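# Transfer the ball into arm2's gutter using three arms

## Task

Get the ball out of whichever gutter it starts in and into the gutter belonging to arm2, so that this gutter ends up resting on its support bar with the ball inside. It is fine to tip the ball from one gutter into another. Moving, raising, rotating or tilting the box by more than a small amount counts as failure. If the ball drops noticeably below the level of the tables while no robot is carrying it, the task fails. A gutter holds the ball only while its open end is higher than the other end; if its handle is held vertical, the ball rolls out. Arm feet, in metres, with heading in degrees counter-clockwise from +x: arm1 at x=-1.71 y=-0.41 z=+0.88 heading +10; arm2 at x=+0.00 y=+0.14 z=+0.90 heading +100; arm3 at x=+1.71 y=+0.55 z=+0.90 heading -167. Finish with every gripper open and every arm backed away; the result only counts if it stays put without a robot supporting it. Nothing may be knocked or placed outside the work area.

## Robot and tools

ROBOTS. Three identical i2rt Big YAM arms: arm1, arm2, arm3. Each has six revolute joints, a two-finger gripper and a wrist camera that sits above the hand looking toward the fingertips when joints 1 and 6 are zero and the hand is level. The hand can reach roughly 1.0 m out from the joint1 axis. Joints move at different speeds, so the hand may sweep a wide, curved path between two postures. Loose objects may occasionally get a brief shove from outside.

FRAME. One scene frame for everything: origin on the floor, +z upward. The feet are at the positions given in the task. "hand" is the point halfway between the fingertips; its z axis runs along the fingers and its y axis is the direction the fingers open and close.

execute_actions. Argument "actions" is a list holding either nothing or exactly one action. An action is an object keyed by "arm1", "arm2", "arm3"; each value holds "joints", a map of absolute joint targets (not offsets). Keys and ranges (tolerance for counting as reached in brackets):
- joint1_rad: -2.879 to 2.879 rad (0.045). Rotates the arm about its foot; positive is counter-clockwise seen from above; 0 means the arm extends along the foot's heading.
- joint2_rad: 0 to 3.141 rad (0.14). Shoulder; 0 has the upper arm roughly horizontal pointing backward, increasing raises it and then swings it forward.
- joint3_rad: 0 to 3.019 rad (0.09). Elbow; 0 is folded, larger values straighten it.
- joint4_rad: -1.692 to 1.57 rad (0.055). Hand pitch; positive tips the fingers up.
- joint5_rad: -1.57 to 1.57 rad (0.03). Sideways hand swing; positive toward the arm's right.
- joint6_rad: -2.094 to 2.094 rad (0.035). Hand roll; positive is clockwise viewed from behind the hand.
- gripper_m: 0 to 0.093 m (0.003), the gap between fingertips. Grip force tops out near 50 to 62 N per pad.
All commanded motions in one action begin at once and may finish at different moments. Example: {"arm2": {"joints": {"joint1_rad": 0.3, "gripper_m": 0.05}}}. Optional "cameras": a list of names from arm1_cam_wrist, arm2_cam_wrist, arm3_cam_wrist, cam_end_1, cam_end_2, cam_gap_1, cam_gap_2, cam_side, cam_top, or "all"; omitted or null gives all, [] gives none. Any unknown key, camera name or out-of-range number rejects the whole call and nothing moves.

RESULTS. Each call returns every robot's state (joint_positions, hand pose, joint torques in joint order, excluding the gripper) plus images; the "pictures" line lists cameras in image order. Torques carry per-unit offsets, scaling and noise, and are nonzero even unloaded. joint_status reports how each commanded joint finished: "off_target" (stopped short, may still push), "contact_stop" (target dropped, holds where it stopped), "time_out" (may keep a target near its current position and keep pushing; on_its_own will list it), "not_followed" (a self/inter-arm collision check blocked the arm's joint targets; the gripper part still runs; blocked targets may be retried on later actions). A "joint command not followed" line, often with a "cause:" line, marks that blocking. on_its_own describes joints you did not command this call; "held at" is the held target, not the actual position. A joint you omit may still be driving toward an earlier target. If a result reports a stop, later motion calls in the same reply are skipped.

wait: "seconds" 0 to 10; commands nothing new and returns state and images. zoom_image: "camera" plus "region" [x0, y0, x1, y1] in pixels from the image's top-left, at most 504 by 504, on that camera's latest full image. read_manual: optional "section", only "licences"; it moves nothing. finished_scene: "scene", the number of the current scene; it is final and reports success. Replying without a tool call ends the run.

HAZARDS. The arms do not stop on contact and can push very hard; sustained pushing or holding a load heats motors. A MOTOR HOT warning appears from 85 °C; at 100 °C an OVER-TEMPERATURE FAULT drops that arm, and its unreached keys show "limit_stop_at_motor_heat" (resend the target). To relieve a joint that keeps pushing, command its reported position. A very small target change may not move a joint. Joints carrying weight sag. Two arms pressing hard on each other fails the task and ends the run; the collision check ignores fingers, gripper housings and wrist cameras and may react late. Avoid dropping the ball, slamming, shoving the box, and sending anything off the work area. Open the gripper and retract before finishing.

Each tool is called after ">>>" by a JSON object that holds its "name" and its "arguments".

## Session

>>> {"name": "execute_actions", "arguments": {"actions": []}}

Scene clock: 0.00 s.
Joint torques (N m, as the arm reports them, + toward a larger angle): no reading
arm1.joint_positions: joint1_rad=-0.019 joint2_rad=+0.339 joint3_rad=+1.325 joint4_rad=-1.388 joint5_rad=+0.068 joint6_rad=-0.065 gripper_m=+0.095
arm1.joint_status: not commanded
arm1.hand: x=-1.5927 y=-0.4079 z=+1.4225 quat_wxyz=(-0.554, +0.073, -0.829, -0.001) (m; scene frame)
arm2.joint_positions: joint1_rad=+0.425 joint2_rad=+0.377 joint3_rad=+1.539 joint4_rad=-1.254 joint5_rad=+0.206 joint6_rad=+0.079 gripper_m=+0.095
arm2.joint_status: not commanded
arm2.hand: x=-0.0251 y=+0.2417 z=+1.5612 quat_wxyz=(-0.353, +0.607, -0.430, -0.568) (m; scene frame)
arm3.joint_positions: joint1_rad=+0.666 joint2_rad=+0.610 joint3_rad=+1.508 joint4_rad=-1.336 joint5_rad=+0.253 joint6_rad=+0.707 gripper_m=+0.094
arm3.joint_status: not commanded
arm3.hand: x=+1.5525 y=+0.4127 z=+1.4977 quat_wxyz=(-0.309, -0.839, -0.012, +0.447) (m; scene frame)
pictures: arm1_cam_wrist, arm2_cam_wrist, arm3_cam_wrist, cam_end_1, cam_end_2, cam_gap_1, cam_gap_2, cam_side, cam_top
Images, in order (width x height): arm1_cam_wrist 504x504, arm2_cam_wrist 504x504, arm3_cam_wrist 504x504, cam_end_1 896x504, cam_end_2 896x504, cam_gap_1 896x504, cam_gap_2 896x504, cam_side 896x504, cam_top 896x504.

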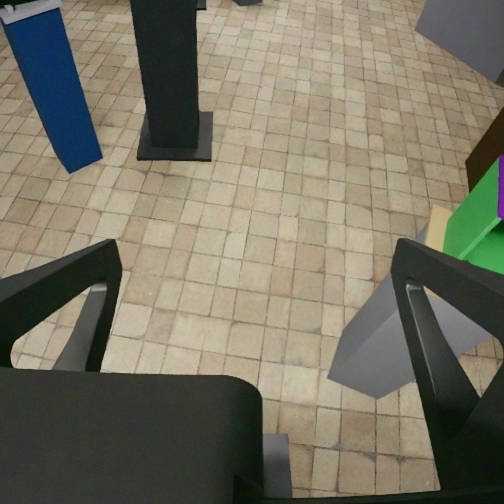

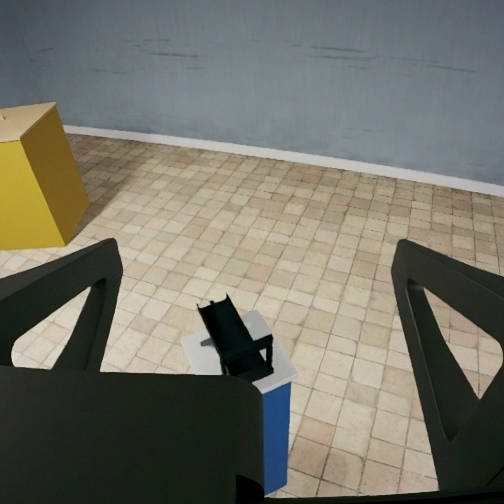

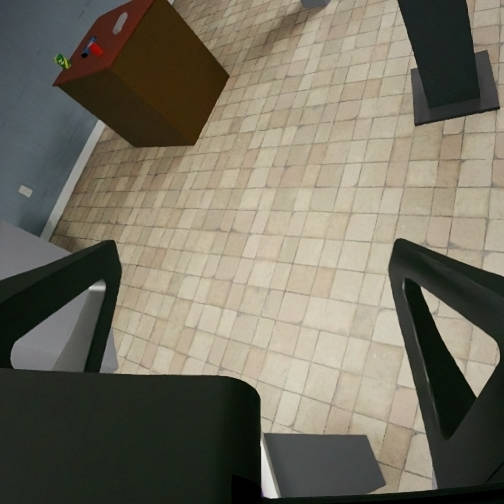

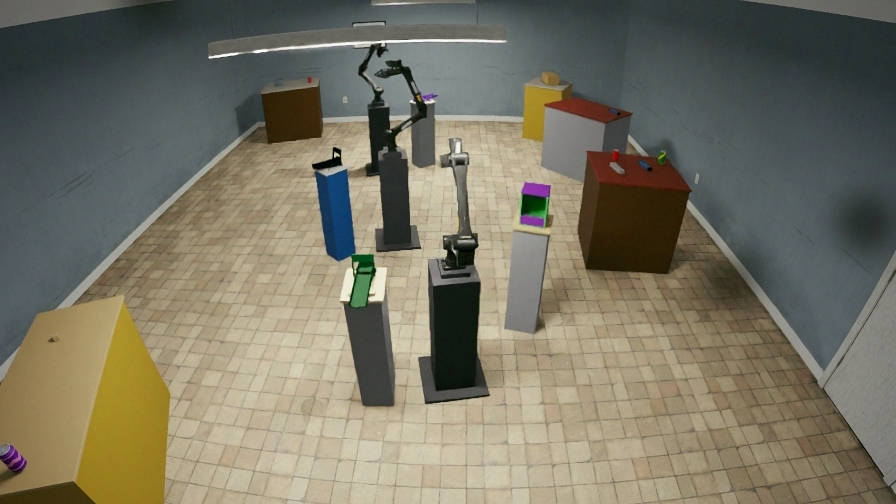

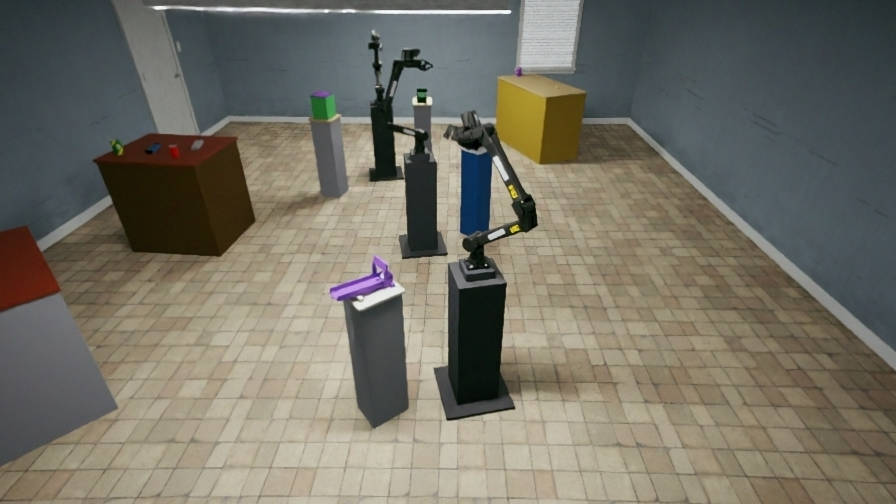

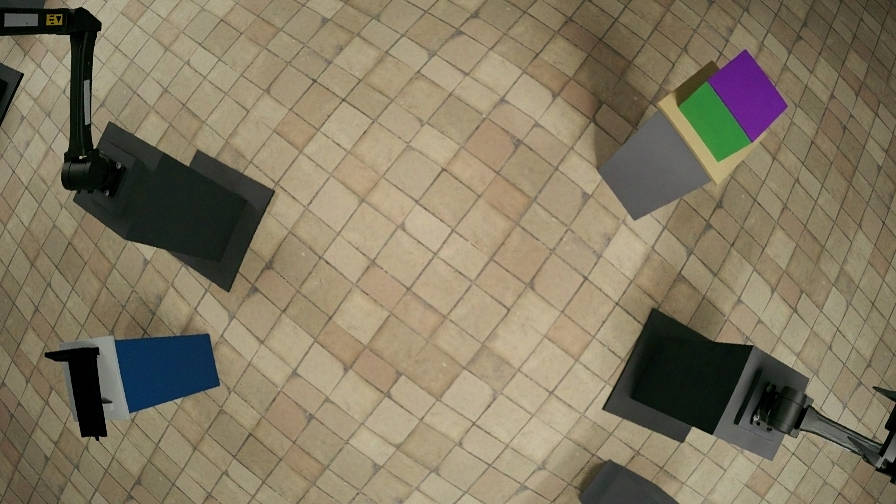

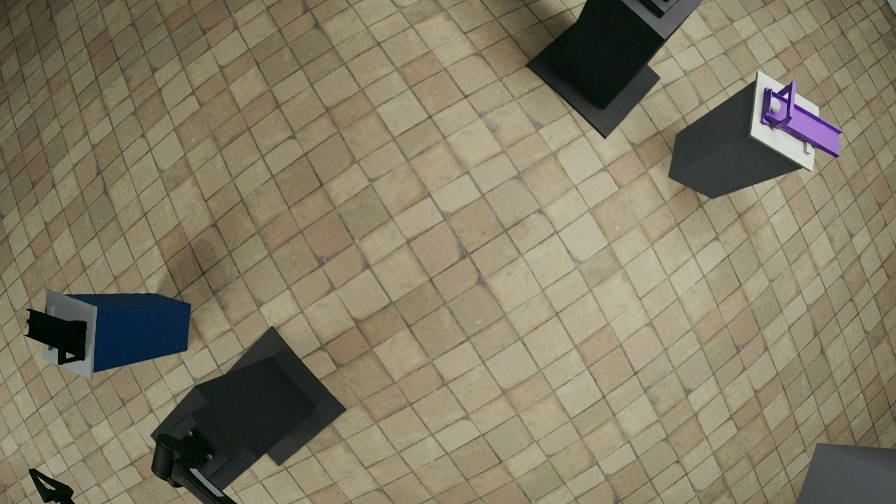

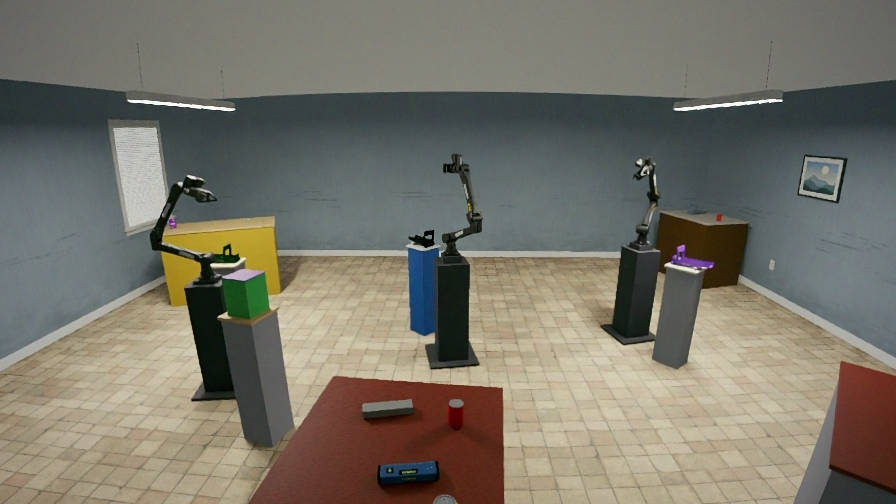

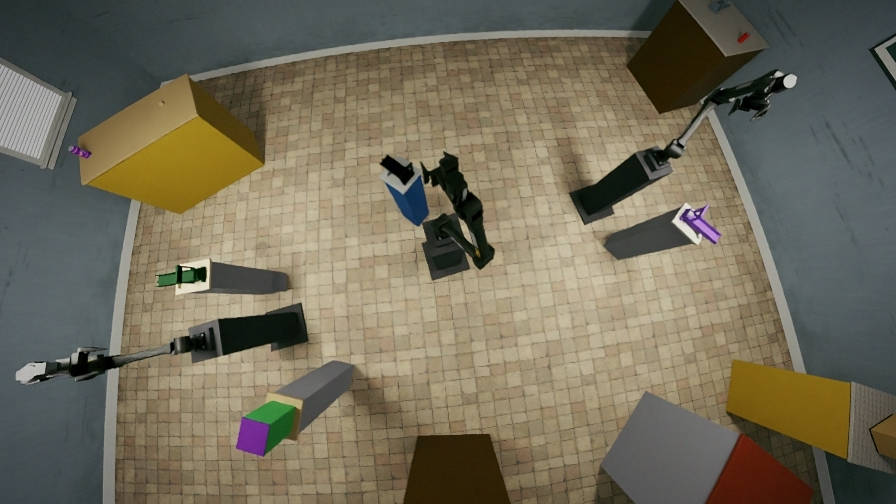

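>>> {"name": "zoom_image", "arguments": {"camera": "cam_gap_2", "region": [730, 50, 870, 190]}}

>>> {"name": "execute_actions", "arguments": {"actions": [{"arm3":{"joints":{"joint1_rad":1.75,"joint2_rad":1.45,"joint3_rad":1.7,"joint4_rad":-1.4,"joint5_rad":0,"joint6_rad":0}},"arm2":{"joints":{"joint1_rad":0.2,"joint2_rad":1.45,"joint3_rad":1.7,"joint4_rad":-1.4,"joint5_rad":0,"joint6_rad":0}}}], "cameras": ["arm2_cam_wrist","arm3_cam_wrist","cam_end_1"]}}

Region (730, 50, 870, 190) of cam_gap_2's 896x504 image, scaled by 3.600, with more detail than that image has.

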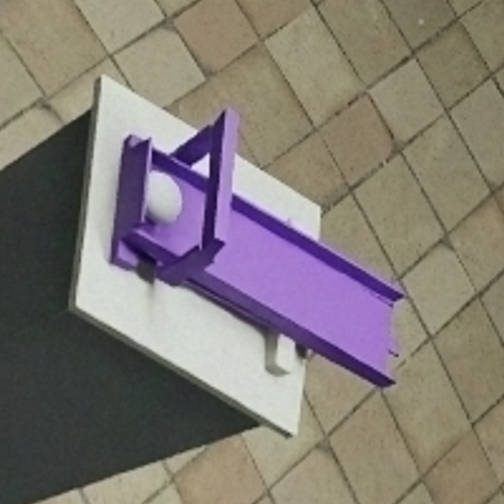

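Scene clock: 7.10 s.
Joint torques (N m, as the arm reports them, + toward a larger angle): arm1=[0.41 6.16 8.59 2.43 0.05 0.07] | arm2=[  0.03 -15.22  10.73   0.63  -0.3   -0.13] | arm3=[ -1.18 -10.46  14.58   0.59  -0.13  -0.1 ]
arm1.joint_positions: joint1_rad=-0.019 joint2_rad=+0.339 joint3_rad=+1.325 joint4_rad=-1.388 joint5_rad=+0.068 joint6_rad=-0.065 gripper_m=+0.095
arm1.joint_status: not commanded
arm1.hand: x=-1.5927 y=-0.4079 z=+1.4225 quat_wxyz=(-0.554, +0.073, -0.829, -0.001) (m; scene frame)
arm2.joint_positions: joint1_rad=+0.207 joint2_rad=+1.464 joint3_rad=+1.684 joint4_rad=-1.393 joint5_rad=+0.003 joint6_rad=+0.008 gripper_m=+0.095
arm2.joint_status: all done
arm2.hand: x=-0.1972 y=+0.6238 z=+1.2643 quat_wxyz=(-0.107, +0.813, -0.551, -0.157) (m; scene frame)
arm3.joint_positions: joint1_rad=+1.759 joint2_rad=+1.458 joint3_rad=+1.668 joint4_rad=-1.391 joint5_rad=+0.001 joint6_rad=+0.009 gripper_m=+0.094
arm3.joint_status: all done
arm3.hand: x=+1.9236 y=+0.0772 z=+1.2638 quat_wxyz=(-0.162, -0.538, -0.821, +0.105) (m; scene frame)
pictures: arm2_cam_wrist, arm3_cam_wrist, cam_end_1
Images, in order (width x height): arm2_cam_wrist 504x504, arm3_cam_wrist 504x504, cam_end_1 896x504.

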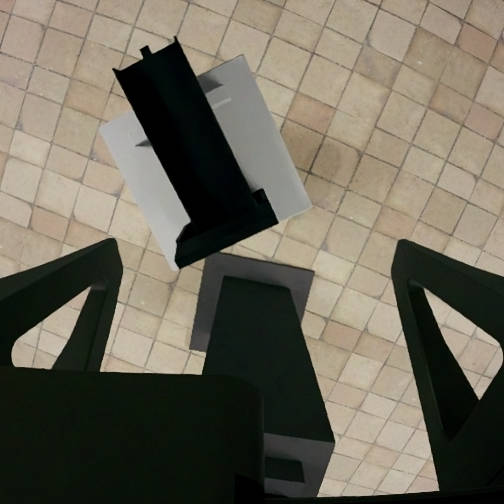

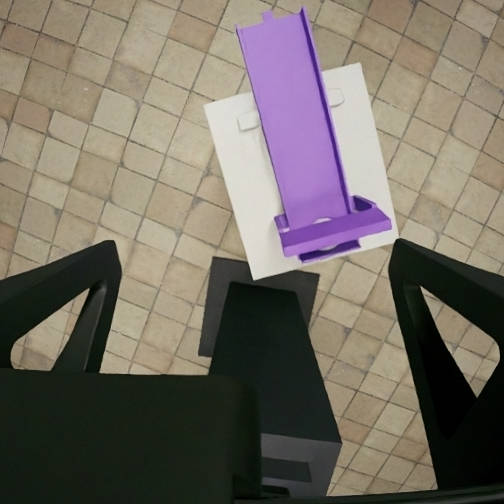

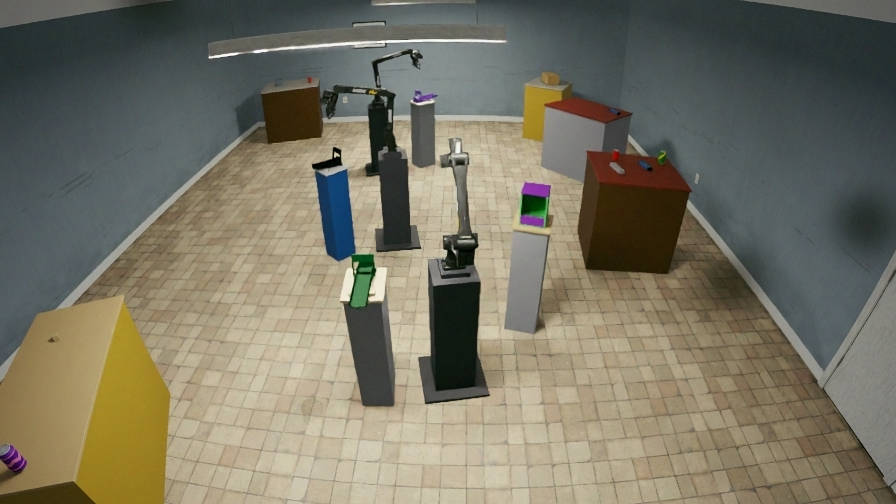

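>>> {"name": "execute_actions", "arguments": {"actions": [{"arm3":{"joints":{"joint1_rad":1.57,"joint2_rad":1.56,"joint3_rad":1.37,"joint4_rad":-1.17,"joint5_rad":-0.07,"joint6_rad":1.16}},"arm2":{"joints":{"joint1_rad":0.25,"joint2_rad":1.56,"joint3_rad":1.37,"joint4_rad":-1.17,"joint5_rad":-0.065,"joint6_rad":1.21}}}], "cameras": ["arm2_cam_wrist","arm3_cam_wrist","cam_side"]}}

Scene clock: 26.50 s.
Joint torques (N m, as the arm reports them, + toward a larger angle): arm1=[0.43 6.18 8.59 2.43 0.05 0.08] | arm2=[  0.61 -16.46   9.72   0.92  -0.19  -0.02] | arm3=[ -0.09 -12.97  13.12   1.06  -0.17   0.08]
arm1.joint_positions: joint1_rad=-0.019 joint2_rad=+0.339 joint3_rad=+1.325 joint4_rad=-1.388 joint5_rad=+0.068 joint6_rad=-0.065 gripper_m=+0.095
arm1.joint_status: not commanded
arm1.hand: x=-1.5927 y=-0.4079 z=+1.4225 quat_wxyz=(-0.554, +0.073, -0.829, -0.001) (m; scene frame)
arm2.joint_positions: joint1_rad=+0.247 joint2_rad=+1.578 joint3_rad=+1.361 joint4_rad=-1.183 joint5_rad=-0.063 joint6_rad=+1.202 gripper_m=+0.095
arm2.joint_status: all done
arm2.hand: x=-0.2210 y=+0.5993 z=+1.0777 quat_wxyz=(+0.034, +0.389, -0.918, -0.076) (m; scene frame)
arm3.joint_positions: joint1_rad=+1.562 joint2_rad=+1.586 joint3_rad=+1.348 joint4_rad=-1.184 joint5_rad=-0.066 joint6_rad=+1.151 gripper_m=+0.094
arm3.joint_status: all done
arm3.hand: x=+1.8370 y=+0.0585 z=+1.0729 quat_wxyz=(-0.077, -0.945, -0.317, -0.026) (m; scene frame)
pictures: arm2_cam_wrist, arm3_cam_wrist, cam_side
Images, in order (width x height): arm2_cam_wrist 504x504, arm3_cam_wrist 504x504, cam_side 896x504.

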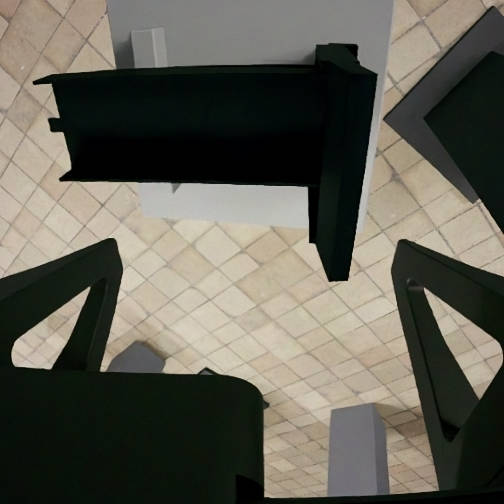

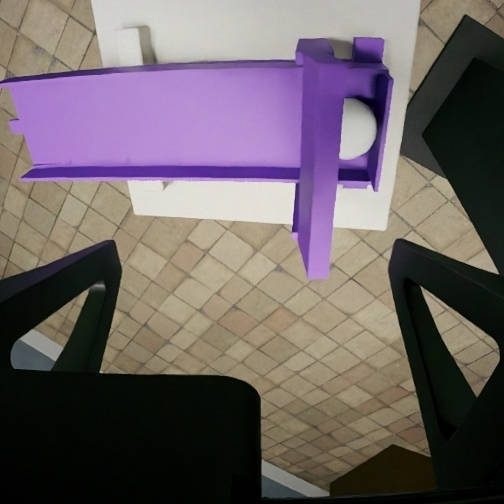

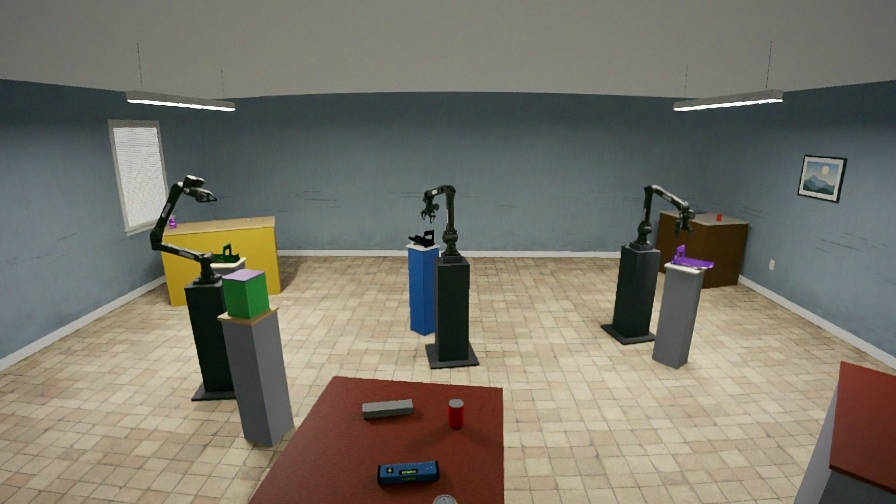

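>>> {"name": "execute_actions", "arguments": {"actions": [{"arm3":{"joints":{"joint1_rad":1.535,"joint2_rad":1.62,"joint3_rad":1.215,"joint4_rad":-0.99,"joint6_rad":1.10}},"arm2":{"joints":{"joint1_rad":0.22,"joint2_rad":1.60,"joint3_rad":1.185,"joint4_rad":-0.98,"joint6_rad":1.16}}}], "cameras": ["arm2_cam_wrist","arm3_cam_wrist"]}}

Scene clock: 42.87 s.
Joint torques (N m, as the arm reports them, + toward a larger angle): arm1=[0.44 6.17 8.59 2.44 0.06 0.07] | arm2=[ -0.15 -13.7    8.47   0.96  -0.19  -0.16] | arm3=[ -1.11 -11.37  11.46   1.03  -0.17  -0.13]
arm1.joint_positions: joint1_rad=-0.019 joint2_rad=+0.339 joint3_rad=+1.325 joint4_rad=-1.388 joint5_rad=+0.068 joint6_rad=-0.065 gripper_m=+0.095
arm1.joint_status: not commanded
arm1.hand: x=-1.5927 y=-0.4079 z=+1.4225 quat_wxyz=(-0.554, +0.073, -0.829, -0.001) (m; scene frame)
arm2.joint_positions: joint1_rad=+0.228 joint2_rad=+1.593 joint3_rad=+1.184 joint4_rad=-0.993 joint5_rad=-0.063 joint6_rad=+1.168 gripper_m=+0.095
arm2.joint_status: all done
arm2.hand: x=-0.2049 y=+0.5866 z=+1.0075 quat_wxyz=(+0.031, +0.396, -0.915, -0.077) (m; scene frame)
arm3.joint_positions: joint1_rad=+1.540 joint2_rad=+1.620 joint3_rad=+1.204 joint4_rad=-1.004 joint5_rad=-0.066 joint6_rad=+1.109 gripper_m=+0.094
arm3.joint_status: all done
arm3.hand: x=+1.8246 y=+0.0641 z=+1.0058 quat_wxyz=(-0.079, -0.941, -0.327, -0.023) (m; scene frame)
pictures: arm2_cam_wrist, arm3_cam_wrist
Images, in order (width x height): arm2_cam_wrist 504x504, arm3_cam_wrist 504x504.

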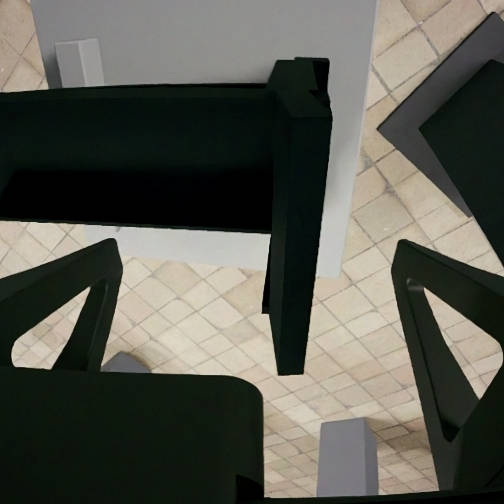

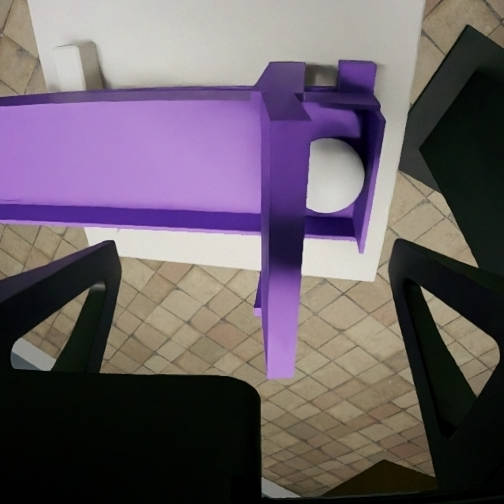

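>>> {"name": "execute_actions", "arguments": {"actions": [{"arm3":{"joints":{"joint2_rad":1.66,"joint3_rad":1.13,"joint4_rad":-0.885}},"arm2":{"joints":{"joint1_rad":0.215,"joint2_rad":1.625,"joint3_rad":1.09,"joint4_rad":-0.87}}}], "cameras": ["arm2_cam_wrist","arm3_cam_wrist"]}}

Scene clock: 49.60 s.
Joint torques (N m, as the arm reports them, + toward a larger angle): arm1=[0.43 6.14 8.59 2.44 0.06 0.08] | arm2=[ -0.29 -13.33   7.93   0.92  -0.22  -0.15] | arm3=[ -1.17 -10.91  10.65   0.97  -0.16  -0.15]
arm1.joint_positions: joint1_rad=-0.019 joint2_rad=+0.339 joint3_rad=+1.325 joint4_rad=-1.388 joint5_rad=+0.068 joint6_rad=-0.065 gripper_m=+0.095
arm1.joint_status: not commanded
arm1.hand: x=-1.5927 y=-0.4079 z=+1.4225 quat_wxyz=(-0.554, +0.073, -0.829, -0.001) (m; scene frame)
arm2.joint_positions: joint1_rad=+0.227 joint2_rad=+1.615 joint3_rad=+1.092 joint4_rad=-0.883 joint5_rad=-0.063 joint6_rad=+1.167 gripper_m=+0.095
arm2.joint_status: all done
arm2.hand: x=-0.1995 y=+0.5744 z=+0.9662 quat_wxyz=(+0.031, +0.396, -0.915, -0.074) (m; scene frame)
arm3.joint_positions: joint1_rad=+1.540 joint2_rad=+1.657 joint3_rad=+1.122 joint4_rad=-0.898 joint5_rad=-0.066 joint6_rad=+1.108 gripper_m=+0.094
arm3.joint_status: all done
arm3.hand: x=+1.8225 y=+0.0744 z=+0.9615 quat_wxyz=(-0.072, -0.942, -0.327, -0.024) (m; scene frame)
pictures: arm2_cam_wrist, arm3_cam_wrist
Images, in order (width x height): arm2_cam_wrist 504x504, arm3_cam_wrist 504x504.

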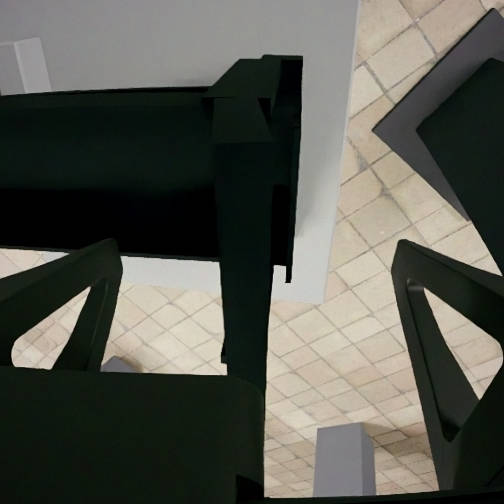

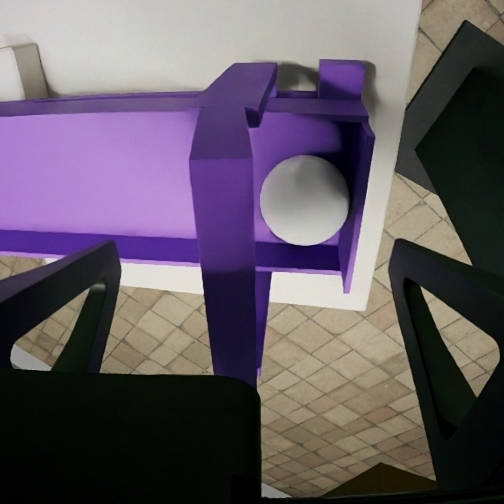

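>>> {"name": "execute_actions", "arguments": {"actions": [{"arm3":{"joints":{"joint2_rad":1.685,"joint3_rad":1.155}}}], "cameras": ["arm3_cam_wrist"]}}

Scene clock: 57.27 s.
Joint torques (N m, as the arm reports them, + toward a larger angle): arm1=[0.44 6.16 8.59 2.42 0.06 0.07] | arm2=[ -0.25 -12.69   7.82   0.9   -0.15  -0.14] | arm3=[-1.05 -9.88 13.03  0.98 -0.17 -0.14]
arm1.joint_positions: joint1_rad=-0.019 joint2_rad=+0.339 joint3_rad=+1.325 joint4_rad=-1.388 joint5_rad=+0.068 joint6_rad=-0.065 gripper_m=+0.095
arm1.joint_status: not commanded
arm1.hand: x=-1.5927 y=-0.4079 z=+1.4225 quat_wxyz=(-0.554, +0.073, -0.829, -0.001) (m; scene frame)
arm2.joint_positions: joint1_rad=+0.227 joint2_rad=+1.615 joint3_rad=+1.092 joint4_rad=-0.883 joint5_rad=-0.063 joint6_rad=+1.167 gripper_m=+0.095
arm2.joint_status: not commanded
arm2.hand: x=-0.1995 y=+0.5744 z=+0.9662 quat_wxyz=(+0.031, +0.396, -0.915, -0.074) (m; scene frame)
arm3.joint_positions: joint1_rad=+1.540 joint2_rad=+1.669 joint3_rad=+1.122 joint4_rad=-0.898 joint5_rad=-0.066 joint6_rad=+1.108 gripper_m=+0.094
arm3.joint_status: all done
arm3.hand: x=+1.8223 y=+0.0752 z=+0.9560 quat_wxyz=(-0.066, -0.942, -0.327, -0.025) (m; scene frame)
pictures: arm3_cam_wrist
Images, in order (width x height): arm3_cam_wrist 504x504.

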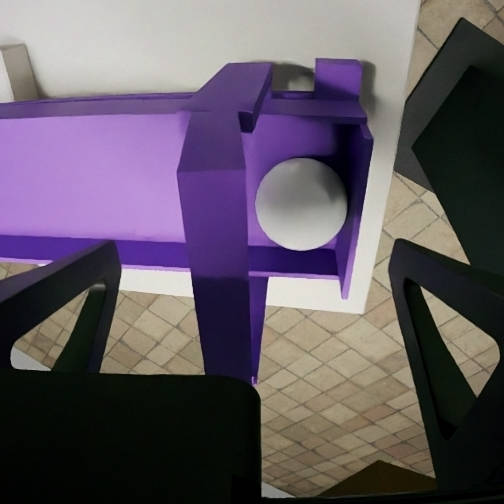

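>>> {"name": "execute_actions", "arguments": {"actions": [{"arm3":{"joints":{"joint3_rad":1.185}}}], "cameras": ["arm3_cam_wrist"]}}

Scene clock: 60.43 s.
Joint torques (N m, as the arm reports them, + toward a larger angle): arm1=[0.44 6.19 8.6  2.43 0.05 0.08] | arm2=[ -0.47 -12.86   7.86   0.82  -0.2   -0.14] | arm3=[ -1.15 -10.44  14.26   0.98  -0.17  -0.15]
arm1.joint_positions: joint1_rad=-0.019 joint2_rad=+0.339 joint3_rad=+1.325 joint4_rad=-1.388 joint5_rad=+0.068 joint6_rad=-0.065 gripper_m=+0.095
arm1.joint_status: not commanded
arm1.hand: x=-1.5927 y=-0.4079 z=+1.4225 quat_wxyz=(-0.554, +0.073, -0.829, -0.001) (m; scene frame)
arm2.joint_positions: joint1_rad=+0.227 joint2_rad=+1.615 joint3_rad=+1.092 joint4_rad=-0.883 joint5_rad=-0.063 joint6_rad=+1.167 gripper_m=+0.095
arm2.joint_status: not commanded
arm2.hand: x=-0.1995 y=+0.5744 z=+0.9662 quat_wxyz=(+0.031, +0.396, -0.915, -0.074) (m; scene frame)
arm3.joint_positions: joint1_rad=+1.540 joint2_rad=+1.670 joint3_rad=+1.142 joint4_rad=-0.897 joint5_rad=-0.066 joint6_rad=+1.108 gripper_m=+0.094
arm3.joint_status: all done
arm3.hand: x=+1.8241 y=+0.0664 z=+0.9629 quat_wxyz=(-0.076, -0.942, -0.327, -0.023) (m; scene frame)
pictures: arm3_cam_wrist
Images, in order (width x height): arm3_cam_wrist 504x504.

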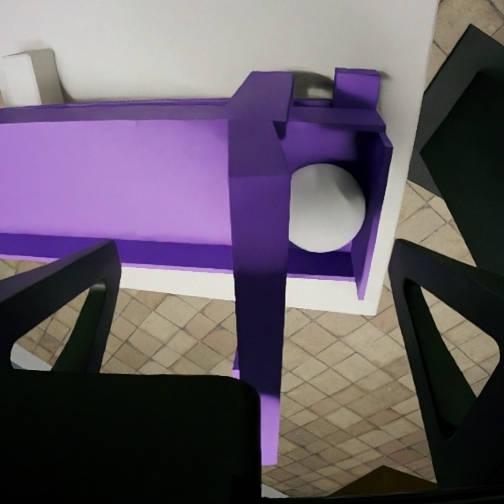

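Centred. Close both.

>>> {"name": "execute_actions", "arguments": {"actions": [{"arm3":{"joints":{"gripper_m":0.0}},"arm2":{"joints":{"gripper_m":0.0}}}], "cameras": ["arm2_cam_wrist","arm3_cam_wrist"]}}

Scene clock: 62.80 s.
Joint torques (N m, as the arm reports them, + toward a larger angle): arm1=[0.46 6.19 8.59 2.44 0.06 0.07] | arm2=[  0.02 -12.91   7.88   0.32   0.18  -0.12] | arm3=[ -1.17 -10.54  13.49   0.86   0.05  -0.11]
arm1.joint_positions: joint1_rad=-0.019 joint2_rad=+0.339 joint3_rad=+1.325 joint4_rad=-1.388 joint5_rad=+0.068 joint6_rad=-0.065 gripper_m=+0.095
arm1.joint_status: not commanded
arm1.hand: x=-1.5927 y=-0.4079 z=+1.4225 quat_wxyz=(-0.554, +0.073, -0.829, -0.001) (m; scene frame)
arm2.joint_positions: joint1_rad=+0.225 joint2_rad=+1.611 joint3_rad=+1.092 joint4_rad=-0.871 joint5_rad=-0.071 joint6_rad=+1.163 gripper_m=+0.012
arm2.joint_status: gripper_m off_target (ended at +0.012, target +0.000)
arm2.hand: x=-0.2010 y=+0.5772 z=+0.9687 quat_wxyz=(+0.035, +0.397, -0.914, -0.082) (m; scene frame)
arm3.joint_positions: joint1_rad=+1.540 joint2_rad=+1.669 joint3_rad=+1.149 joint4_rad=-0.894 joint5_rad=-0.073 joint6_rad=+1.105 gripper_m=+0.011
arm3.joint_status: gripper_m off_target (ended at +0.011, target +0.000)
arm3.hand: x=+1.8260 y=+0.0628 z=+0.9661 quat_wxyz=(-0.082, -0.940, -0.329, -0.026) (m; scene frame)
pictures: arm2_cam_wrist, arm3_cam_wrist
Images, in order (width x height): arm2_cam_wrist 504x504, arm3_cam_wrist 504x504.

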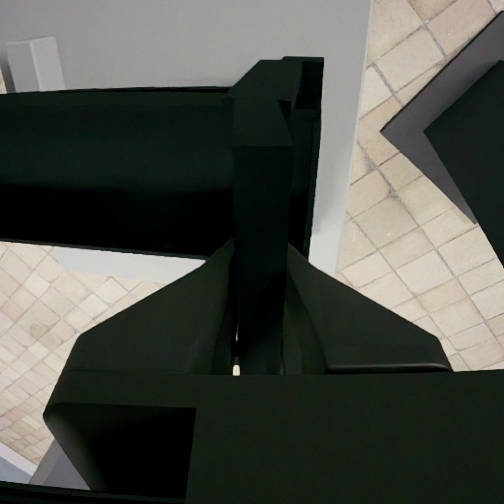

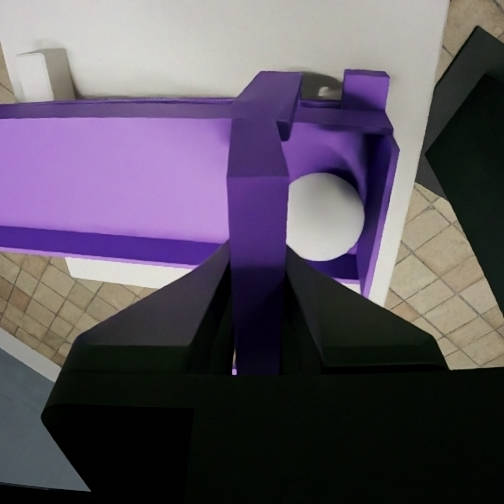

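>>> {"name": "execute_actions", "arguments": {"actions": [{"arm3":{"joints":{"joint3_rad":1.48,"joint4_rad":-1.19}},"arm2":{"joints":{"joint3_rad":1.43,"joint4_rad":-1.17}}}], "cameras": ["arm3_cam_wrist","cam_side"]}}

>>> {"name": "execute_actions", "arguments": {"actions": [{"arm3":{"joints":{"joint2_rad":1.5,"joint3_rad":1.53,"joint4_rad":-1.17}},"arm2":{"joints":{"joint2_rad":1.6,"joint3_rad":1.65,"joint4_rad":-1.3}}}], "cameras": ["arm3_cam_wrist","cam_side"]}}

Scene clock: 70.30 s.
Joint torques (N m, as the arm reports them, + toward a larger angle): arm1=[0.43 6.15 8.59 2.44 0.05 0.07] | arm2=[ -0.3  -15.23  13.1    0.14  -0.1   -0.1 ] | arm3=[ -0.99 -13.31  14.91   0.32  -0.04  -0.1 ]
arm1.joint_positions: joint1_rad=-0.019 joint2_rad=+0.339 joint3_rad=+1.325 joint4_rad=-1.388 joint5_rad=+0.068 joint6_rad=-0.065 gripper_m=+0.095
arm1.joint_status: not commanded
arm1.hand: x=-1.5927 y=-0.4079 z=+1.4225 quat_wxyz=(-0.554, +0.073, -0.829, -0.001) (m; scene frame)
arm2.joint_positions: joint1_rad=+0.225 joint2_rad=+1.625 joint3_rad=+1.379 joint4_rad=-1.165 joint5_rad=-0.065 joint6_rad=+1.163 gripper_m=+0.012
arm2.joint_status: all done
arm2.hand: x=-0.2162 y=+0.6151 z=+1.0625 quat_wxyz=(+0.032, +0.397, -0.915, -0.072) (m; scene frame)
arm3.joint_positions: joint1_rad=+1.540 joint2_rad=+1.701 joint3_rad=+1.437 joint4_rad=-1.184 joint5_rad=-0.071 joint6_rad=+1.105 gripper_m=+0.011
arm3.joint_status: all done
arm3.hand: x=+1.8338 y=+0.0227 z=+1.0515 quat_wxyz=(-0.065, -0.942, -0.329, -0.027) (m; scene frame)
pictures: arm3_cam_wrist, cam_side
Images, in order (width x height): arm3_cam_wrist 504x504, cam_side 896x504.

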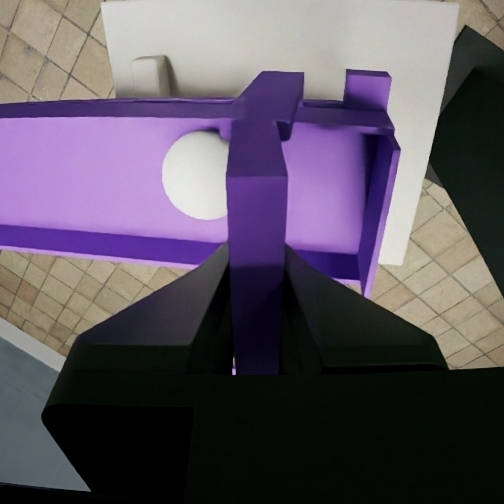

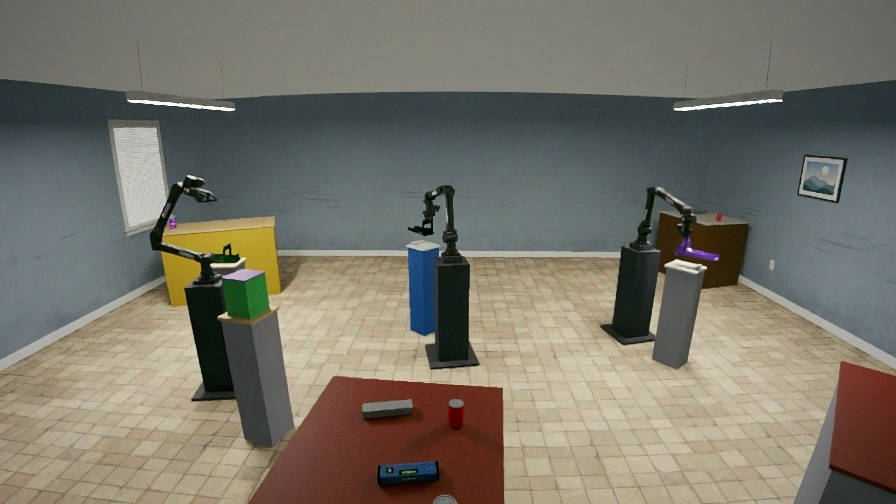

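Scene clock: 71.60 s.
Joint torques (N m, as the arm reports them, + toward a larger angle): arm1=[0.46 6.18 8.58 2.44 0.06 0.07] | arm2=[ -0.22 -17.89  13.82   0.3   -0.1   -0.14] | arm3=[ -0.99 -10.59  16.05   1.31  -0.07  -0.12]
arm1.joint_positions: joint1_rad=-0.019 joint2_rad=+0.339 joint3_rad=+1.325 joint4_rad=-1.388 joint5_rad=+0.068 joint6_rad=-0.065 gripper_m=+0.095
arm1.joint_status: not commanded
arm1.hand: x=-1.5927 y=-0.4079 z=+1.4225 quat_wxyz=(-0.554, +0.073, -0.829, -0.001) (m; scene frame)
arm2.joint_positions: joint1_rad=+0.225 joint2_rad=+1.622 joint3_rad=+1.597 joint4_rad=-1.296 joint5_rad=-0.065 joint6_rad=+1.163 gripper_m=+0.012
arm2.joint_status: all done
arm2.hand: x=-0.2293 y=+0.6455 z=+1.1500 quat_wxyz=(+0.032, +0.396, -0.910, -0.116) (m; scene frame)
arm3.joint_positions: joint1_rad=+1.540 joint2_rad=+1.504 joint3_rad=+1.485 joint4_rad=-1.184 joint5_rad=-0.069 joint6_rad=+1.104 gripper_m=+0.011
arm3.joint_status: all done
arm3.hand: x=+1.8330 y=+0.0252 z=+1.1743 quat_wxyz=(-0.186, -0.926, -0.328, -0.010) (m; scene frame)
pictures: arm3_cam_wrist, cam_side
Images, in order (width x height): arm3_cam_wrist 504x504, cam_side 896x504.

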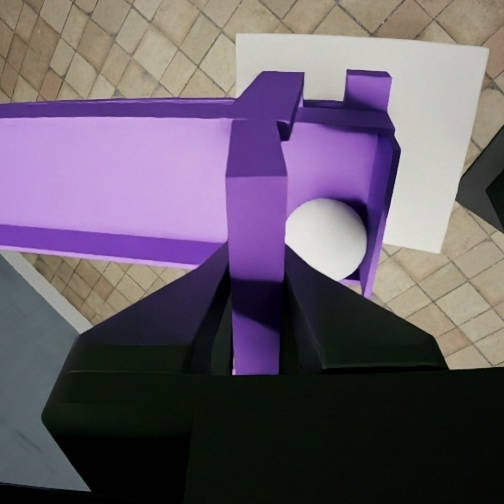

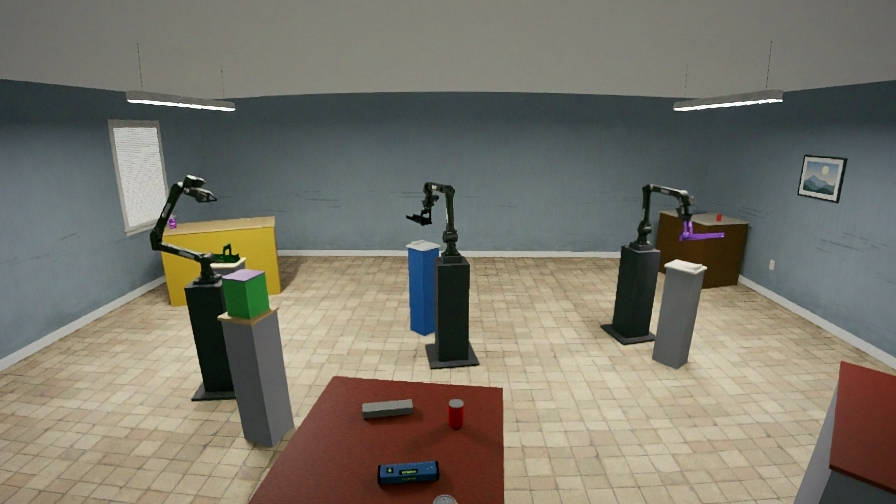

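>>> {"name": "execute_actions", "arguments": {"actions": [{"arm3":{"joints":{"joint4_rad":-1.12,"joint6_rad":1.57,"joint5_rad":0}},"arm2":{"joints":{"joint1_rad":-1.51,"joint2_rad":1.8,"joint3_rad":1.85,"joint4_rad":-1.3,"joint5_rad":0,"joint6_rad":1.57}}}], "cameras": ["arm3_cam_wrist"]}}

>>> {"name": "execute_actions", "arguments": {"actions": [{"arm3":{"joints":{"joint1_rad":1.0}},"arm2":{"joints":{"joint2_rad":2.0,"joint3_rad":1.76,"joint4_rad":-1.0}}}], "cameras": ["arm3_cam_wrist"]}}

>>> {"name": "execute_actions", "arguments": {"actions": [{"arm3":{"joints":{"joint1_rad":0.5}}}], "cameras": []}}

>>> {"name": "execute_actions", "arguments": {"actions": [{"arm3":{"joints":{"joint1_rad":0.01}}}], "cameras": ["arm3_cam_wrist","arm2_cam_wrist","cam_side"]}}

Scene clock: 82.40 s.
Joint torques (N m, as the arm reports them, + toward a larger angle): arm1=[0.45 6.15 8.58 2.44 0.06 0.07] | arm2=[  1.62 -21.33  14.79   0.37  -0.17  -0.05] | arm3=[ -0.92 -10.98  16.13   1.74   0.09   0.03]
arm1.joint_positions: joint1_rad=-0.019 joint2_rad=+0.339 joint3_rad=+1.325 joint4_rad=-1.388 joint5_rad=+0.068 joint6_rad=-0.065 gripper_m=+0.095
arm1.joint_status: not commanded
arm1.hand: x=-1.5927 y=-0.4079 z=+1.4225 quat_wxyz=(-0.554, +0.073, -0.829, -0.001) (m; scene frame)
arm2.joint_positions: joint1_rad=-1.520 joint2_rad=+1.825 joint3_rad=+1.784 joint4_rad=-1.298 joint5_rad=+0.003 joint6_rad=+1.563 gripper_m=+0.012
arm2.joint_status: all done
arm2.hand: x=+0.6030 y=+0.2846 z=+1.1285 quat_wxyz=(-0.080, -0.613, -0.781, -0.086) (m; scene frame)
arm3.joint_positions: joint1_rad=+1.540 joint2_rad=+1.504 joint3_rad=+1.485 joint4_rad=-1.145 joint5_rad=-0.003 joint6_rad=+1.560 gripper_m=+0.011
arm3.joint_status: all done
arm3.hand: x=+1.8237 y=+0.0142 z=+1.1775 quat_wxyz=(-0.201, -0.974, -0.104, -0.021) (m; scene frame)
pictures: arm3_cam_wrist
Images, in order (width x height): arm3_cam_wrist 504x504.

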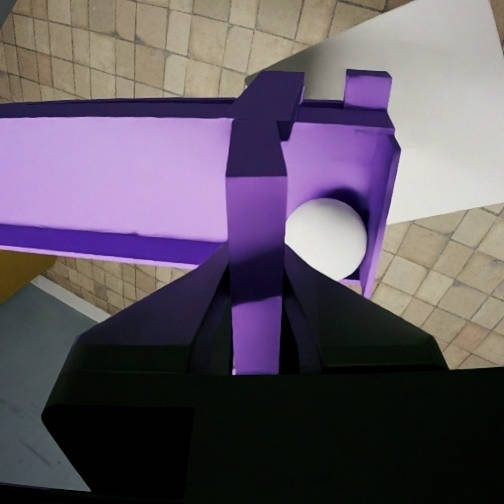

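Scene clock: 83.83 s.
Joint torques (N m, as the arm reports them, + toward a larger angle): arm1=[0.41 6.17 8.59 2.44 0.06 0.07] | arm2=[  1.48 -24.62  10.55   1.3   -0.14  -0.05] | arm3=[  0.42 -10.82  16.2    1.58  -0.13  -0.01]
arm1.joint_positions: joint1_rad=-0.019 joint2_rad=+0.339 joint3_rad=+1.325 joint4_rad=-1.388 joint5_rad=+0.068 joint6_rad=-0.065 gripper_m=+0.095
arm1.joint_status: not commanded
arm1.hand: x=-1.5927 y=-0.4079 z=+1.4225 quat_wxyz=(-0.554, +0.073, -0.829, -0.001) (m; scene frame)
arm2.joint_positions: joint1_rad=-1.520 joint2_rad=+2.036 joint3_rad=+1.740 joint4_rad=-1.019 joint5_rad=+0.003 joint6_rad=+1.563 gripper_m=+0.012
arm2.joint_status: all done
arm2.hand: x=+0.6615 y=+0.2962 z=+0.9928 quat_wxyz=(-0.088, -0.612, -0.780, -0.095) (m; scene frame)
arm3.joint_positions: joint1_rad=+0.995 joint2_rad=+1.506 joint3_rad=+1.485 joint4_rad=-1.140 joint5_rad=+0.004 joint6_rad=+1.564 gripper_m=+0.011
arm3.joint_status: all done
arm3.hand: x=+1.5300 y=+0.0340 z=+1.1768 quat_wxyz=(-0.200, -0.965, +0.165, +0.037) (m; scene frame)
pictures: arm3_cam_wrist
Images, in order (width x height): arm3_cam_wrist 504x504.

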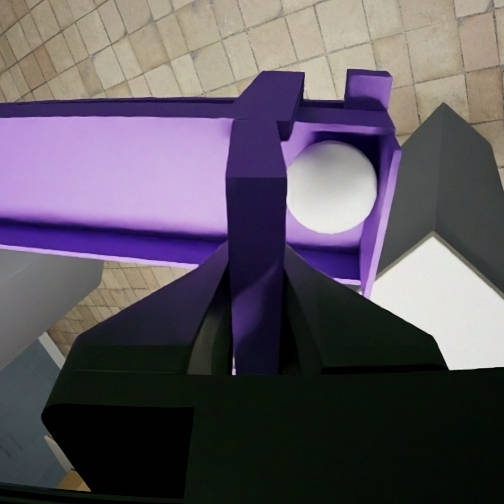

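Scene clock: 85.23 s.
Joint torques (N m, as the arm reports them, + toward a larger angle): arm1=[0.43 6.19 8.59 2.43 0.06 0.08] | arm2=[  1.35 -24.69  10.59   1.25  -0.13  -0.05] | arm3=[ -0.44 -11.14  16.15   1.6   -0.16  -0.02]
arm1.joint_positions: joint1_rad=-0.019 joint2_rad=+0.339 joint3_rad=+1.325 joint4_rad=-1.388 joint5_rad=+0.068 joint6_rad=-0.065 gripper_m=+0.095
arm1.joint_status: not commanded
arm1.hand: x=-1.5927 y=-0.4079 z=+1.4225 quat_wxyz=(-0.554, +0.073, -0.829, -0.001) (m; scene frame)
arm2.joint_positions: joint1_rad=-1.520 joint2_rad=+2.036 joint3_rad=+1.740 joint4_rad=-1.019 joint5_rad=+0.003 joint6_rad=+1.563 gripper_m=+0.012
arm2.joint_status: not commanded
arm2.hand: x=+0.6615 y=+0.2962 z=+0.9928 quat_wxyz=(-0.088, -0.612, -0.780, -0.095) (m; scene frame)
arm3.joint_positions: joint1_rad=+0.496 joint2_rad=+1.506 joint3_rad=+1.485 joint4_rad=-1.140 joint5_rad=+0.004 joint6_rad=+1.565 gripper_m=+0.011
arm3.joint_status: all done
arm3.hand: x=+1.3073 y=+0.1848 z=+1.1766 quat_wxyz=(-0.185, -0.894, +0.398, +0.085) (m; scene frame)
pictures: none
No camera images: the call's "cameras" was empty. Leave "cameras" out to get every camera's image.

Scene clock: 86.63 s.
Joint torques (N m, as the arm reports them, + toward a larger angle): arm1=[0.46 6.18 8.6  2.43 0.05 0.07] | arm2=[  1.3  -25.    10.6    1.3   -0.16  -0.02] | arm3=[  0.59 -11.17  16.16   1.55  -0.13  -0.03]
arm1.joint_positions: joint1_rad=-0.019 joint2_rad=+0.339 joint3_rad=+1.325 joint4_rad=-1.388 joint5_rad=+0.068 joint6_rad=-0.065 gripper_m=+0.095
arm1.joint_status: not commanded
arm1.hand: x=-1.5927 y=-0.4079 z=+1.4225 quat_wxyz=(-0.554, +0.073, -0.829, -0.001) (m; scene frame)
arm2.joint_positions: joint1_rad=-1.520 joint2_rad=+2.036 joint3_rad=+1.740 joint4_rad=-1.019 joint5_rad=+0.003 joint6_rad=+1.563 gripper_m=+0.012
arm2.joint_status: not commanded
arm2.hand: x=+0.6615 y=+0.2962 z=+0.9928 quat_wxyz=(-0.088, -0.612, -0.780, -0.095) (m; scene frame)
arm3.joint_positions: joint1_rad=+0.006 joint2_rad=+1.506 joint3_rad=+1.485 joint4_rad=-1.140 joint5_rad=+0.004 joint6_rad=+1.566 gripper_m=+0.011
arm3.joint_status: all done
arm3.hand: x=+1.1850 y=+0.4191 z=+1.1766 quat_wxyz=(-0.158, -0.771, +0.604, +0.127) (m; scene frame)
pictures: arm2_cam_wrist, arm3_cam_wrist, cam_side
Images, in order (width x height): arm2_cam_wrist 504x504, arm3_cam_wrist 504x504, cam_side 896x504.

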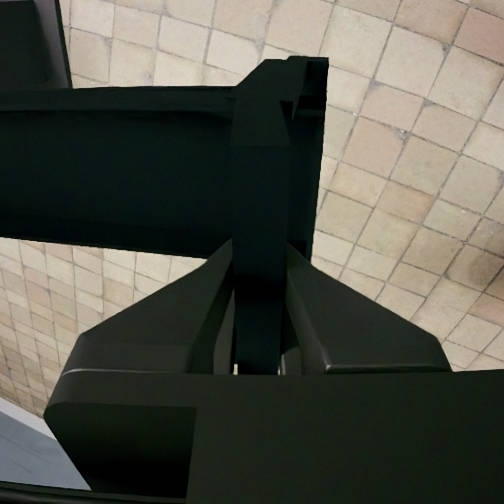

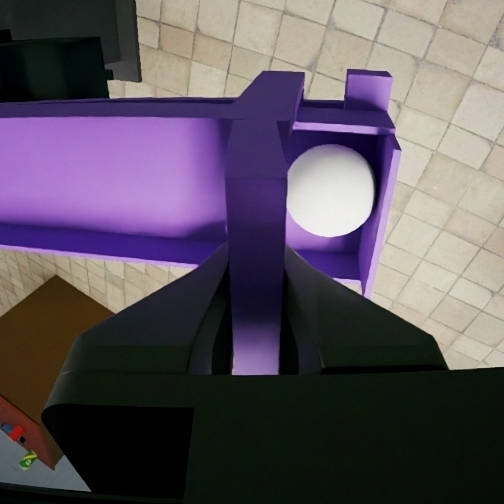

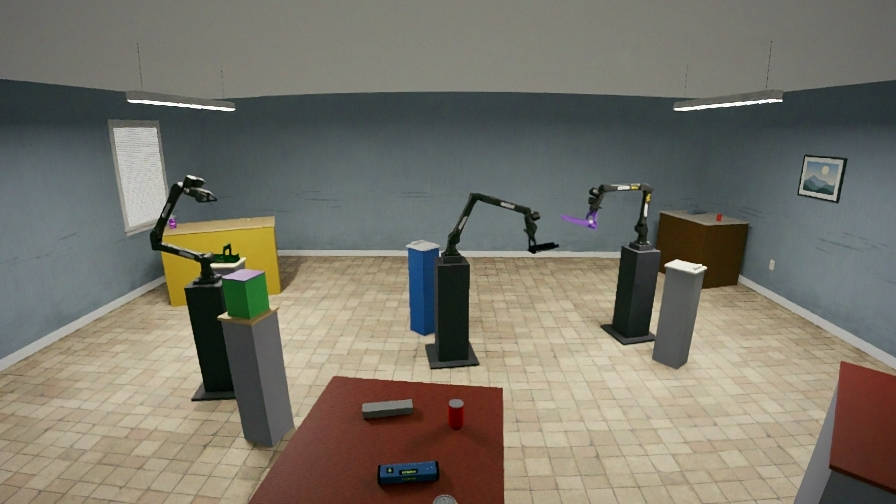

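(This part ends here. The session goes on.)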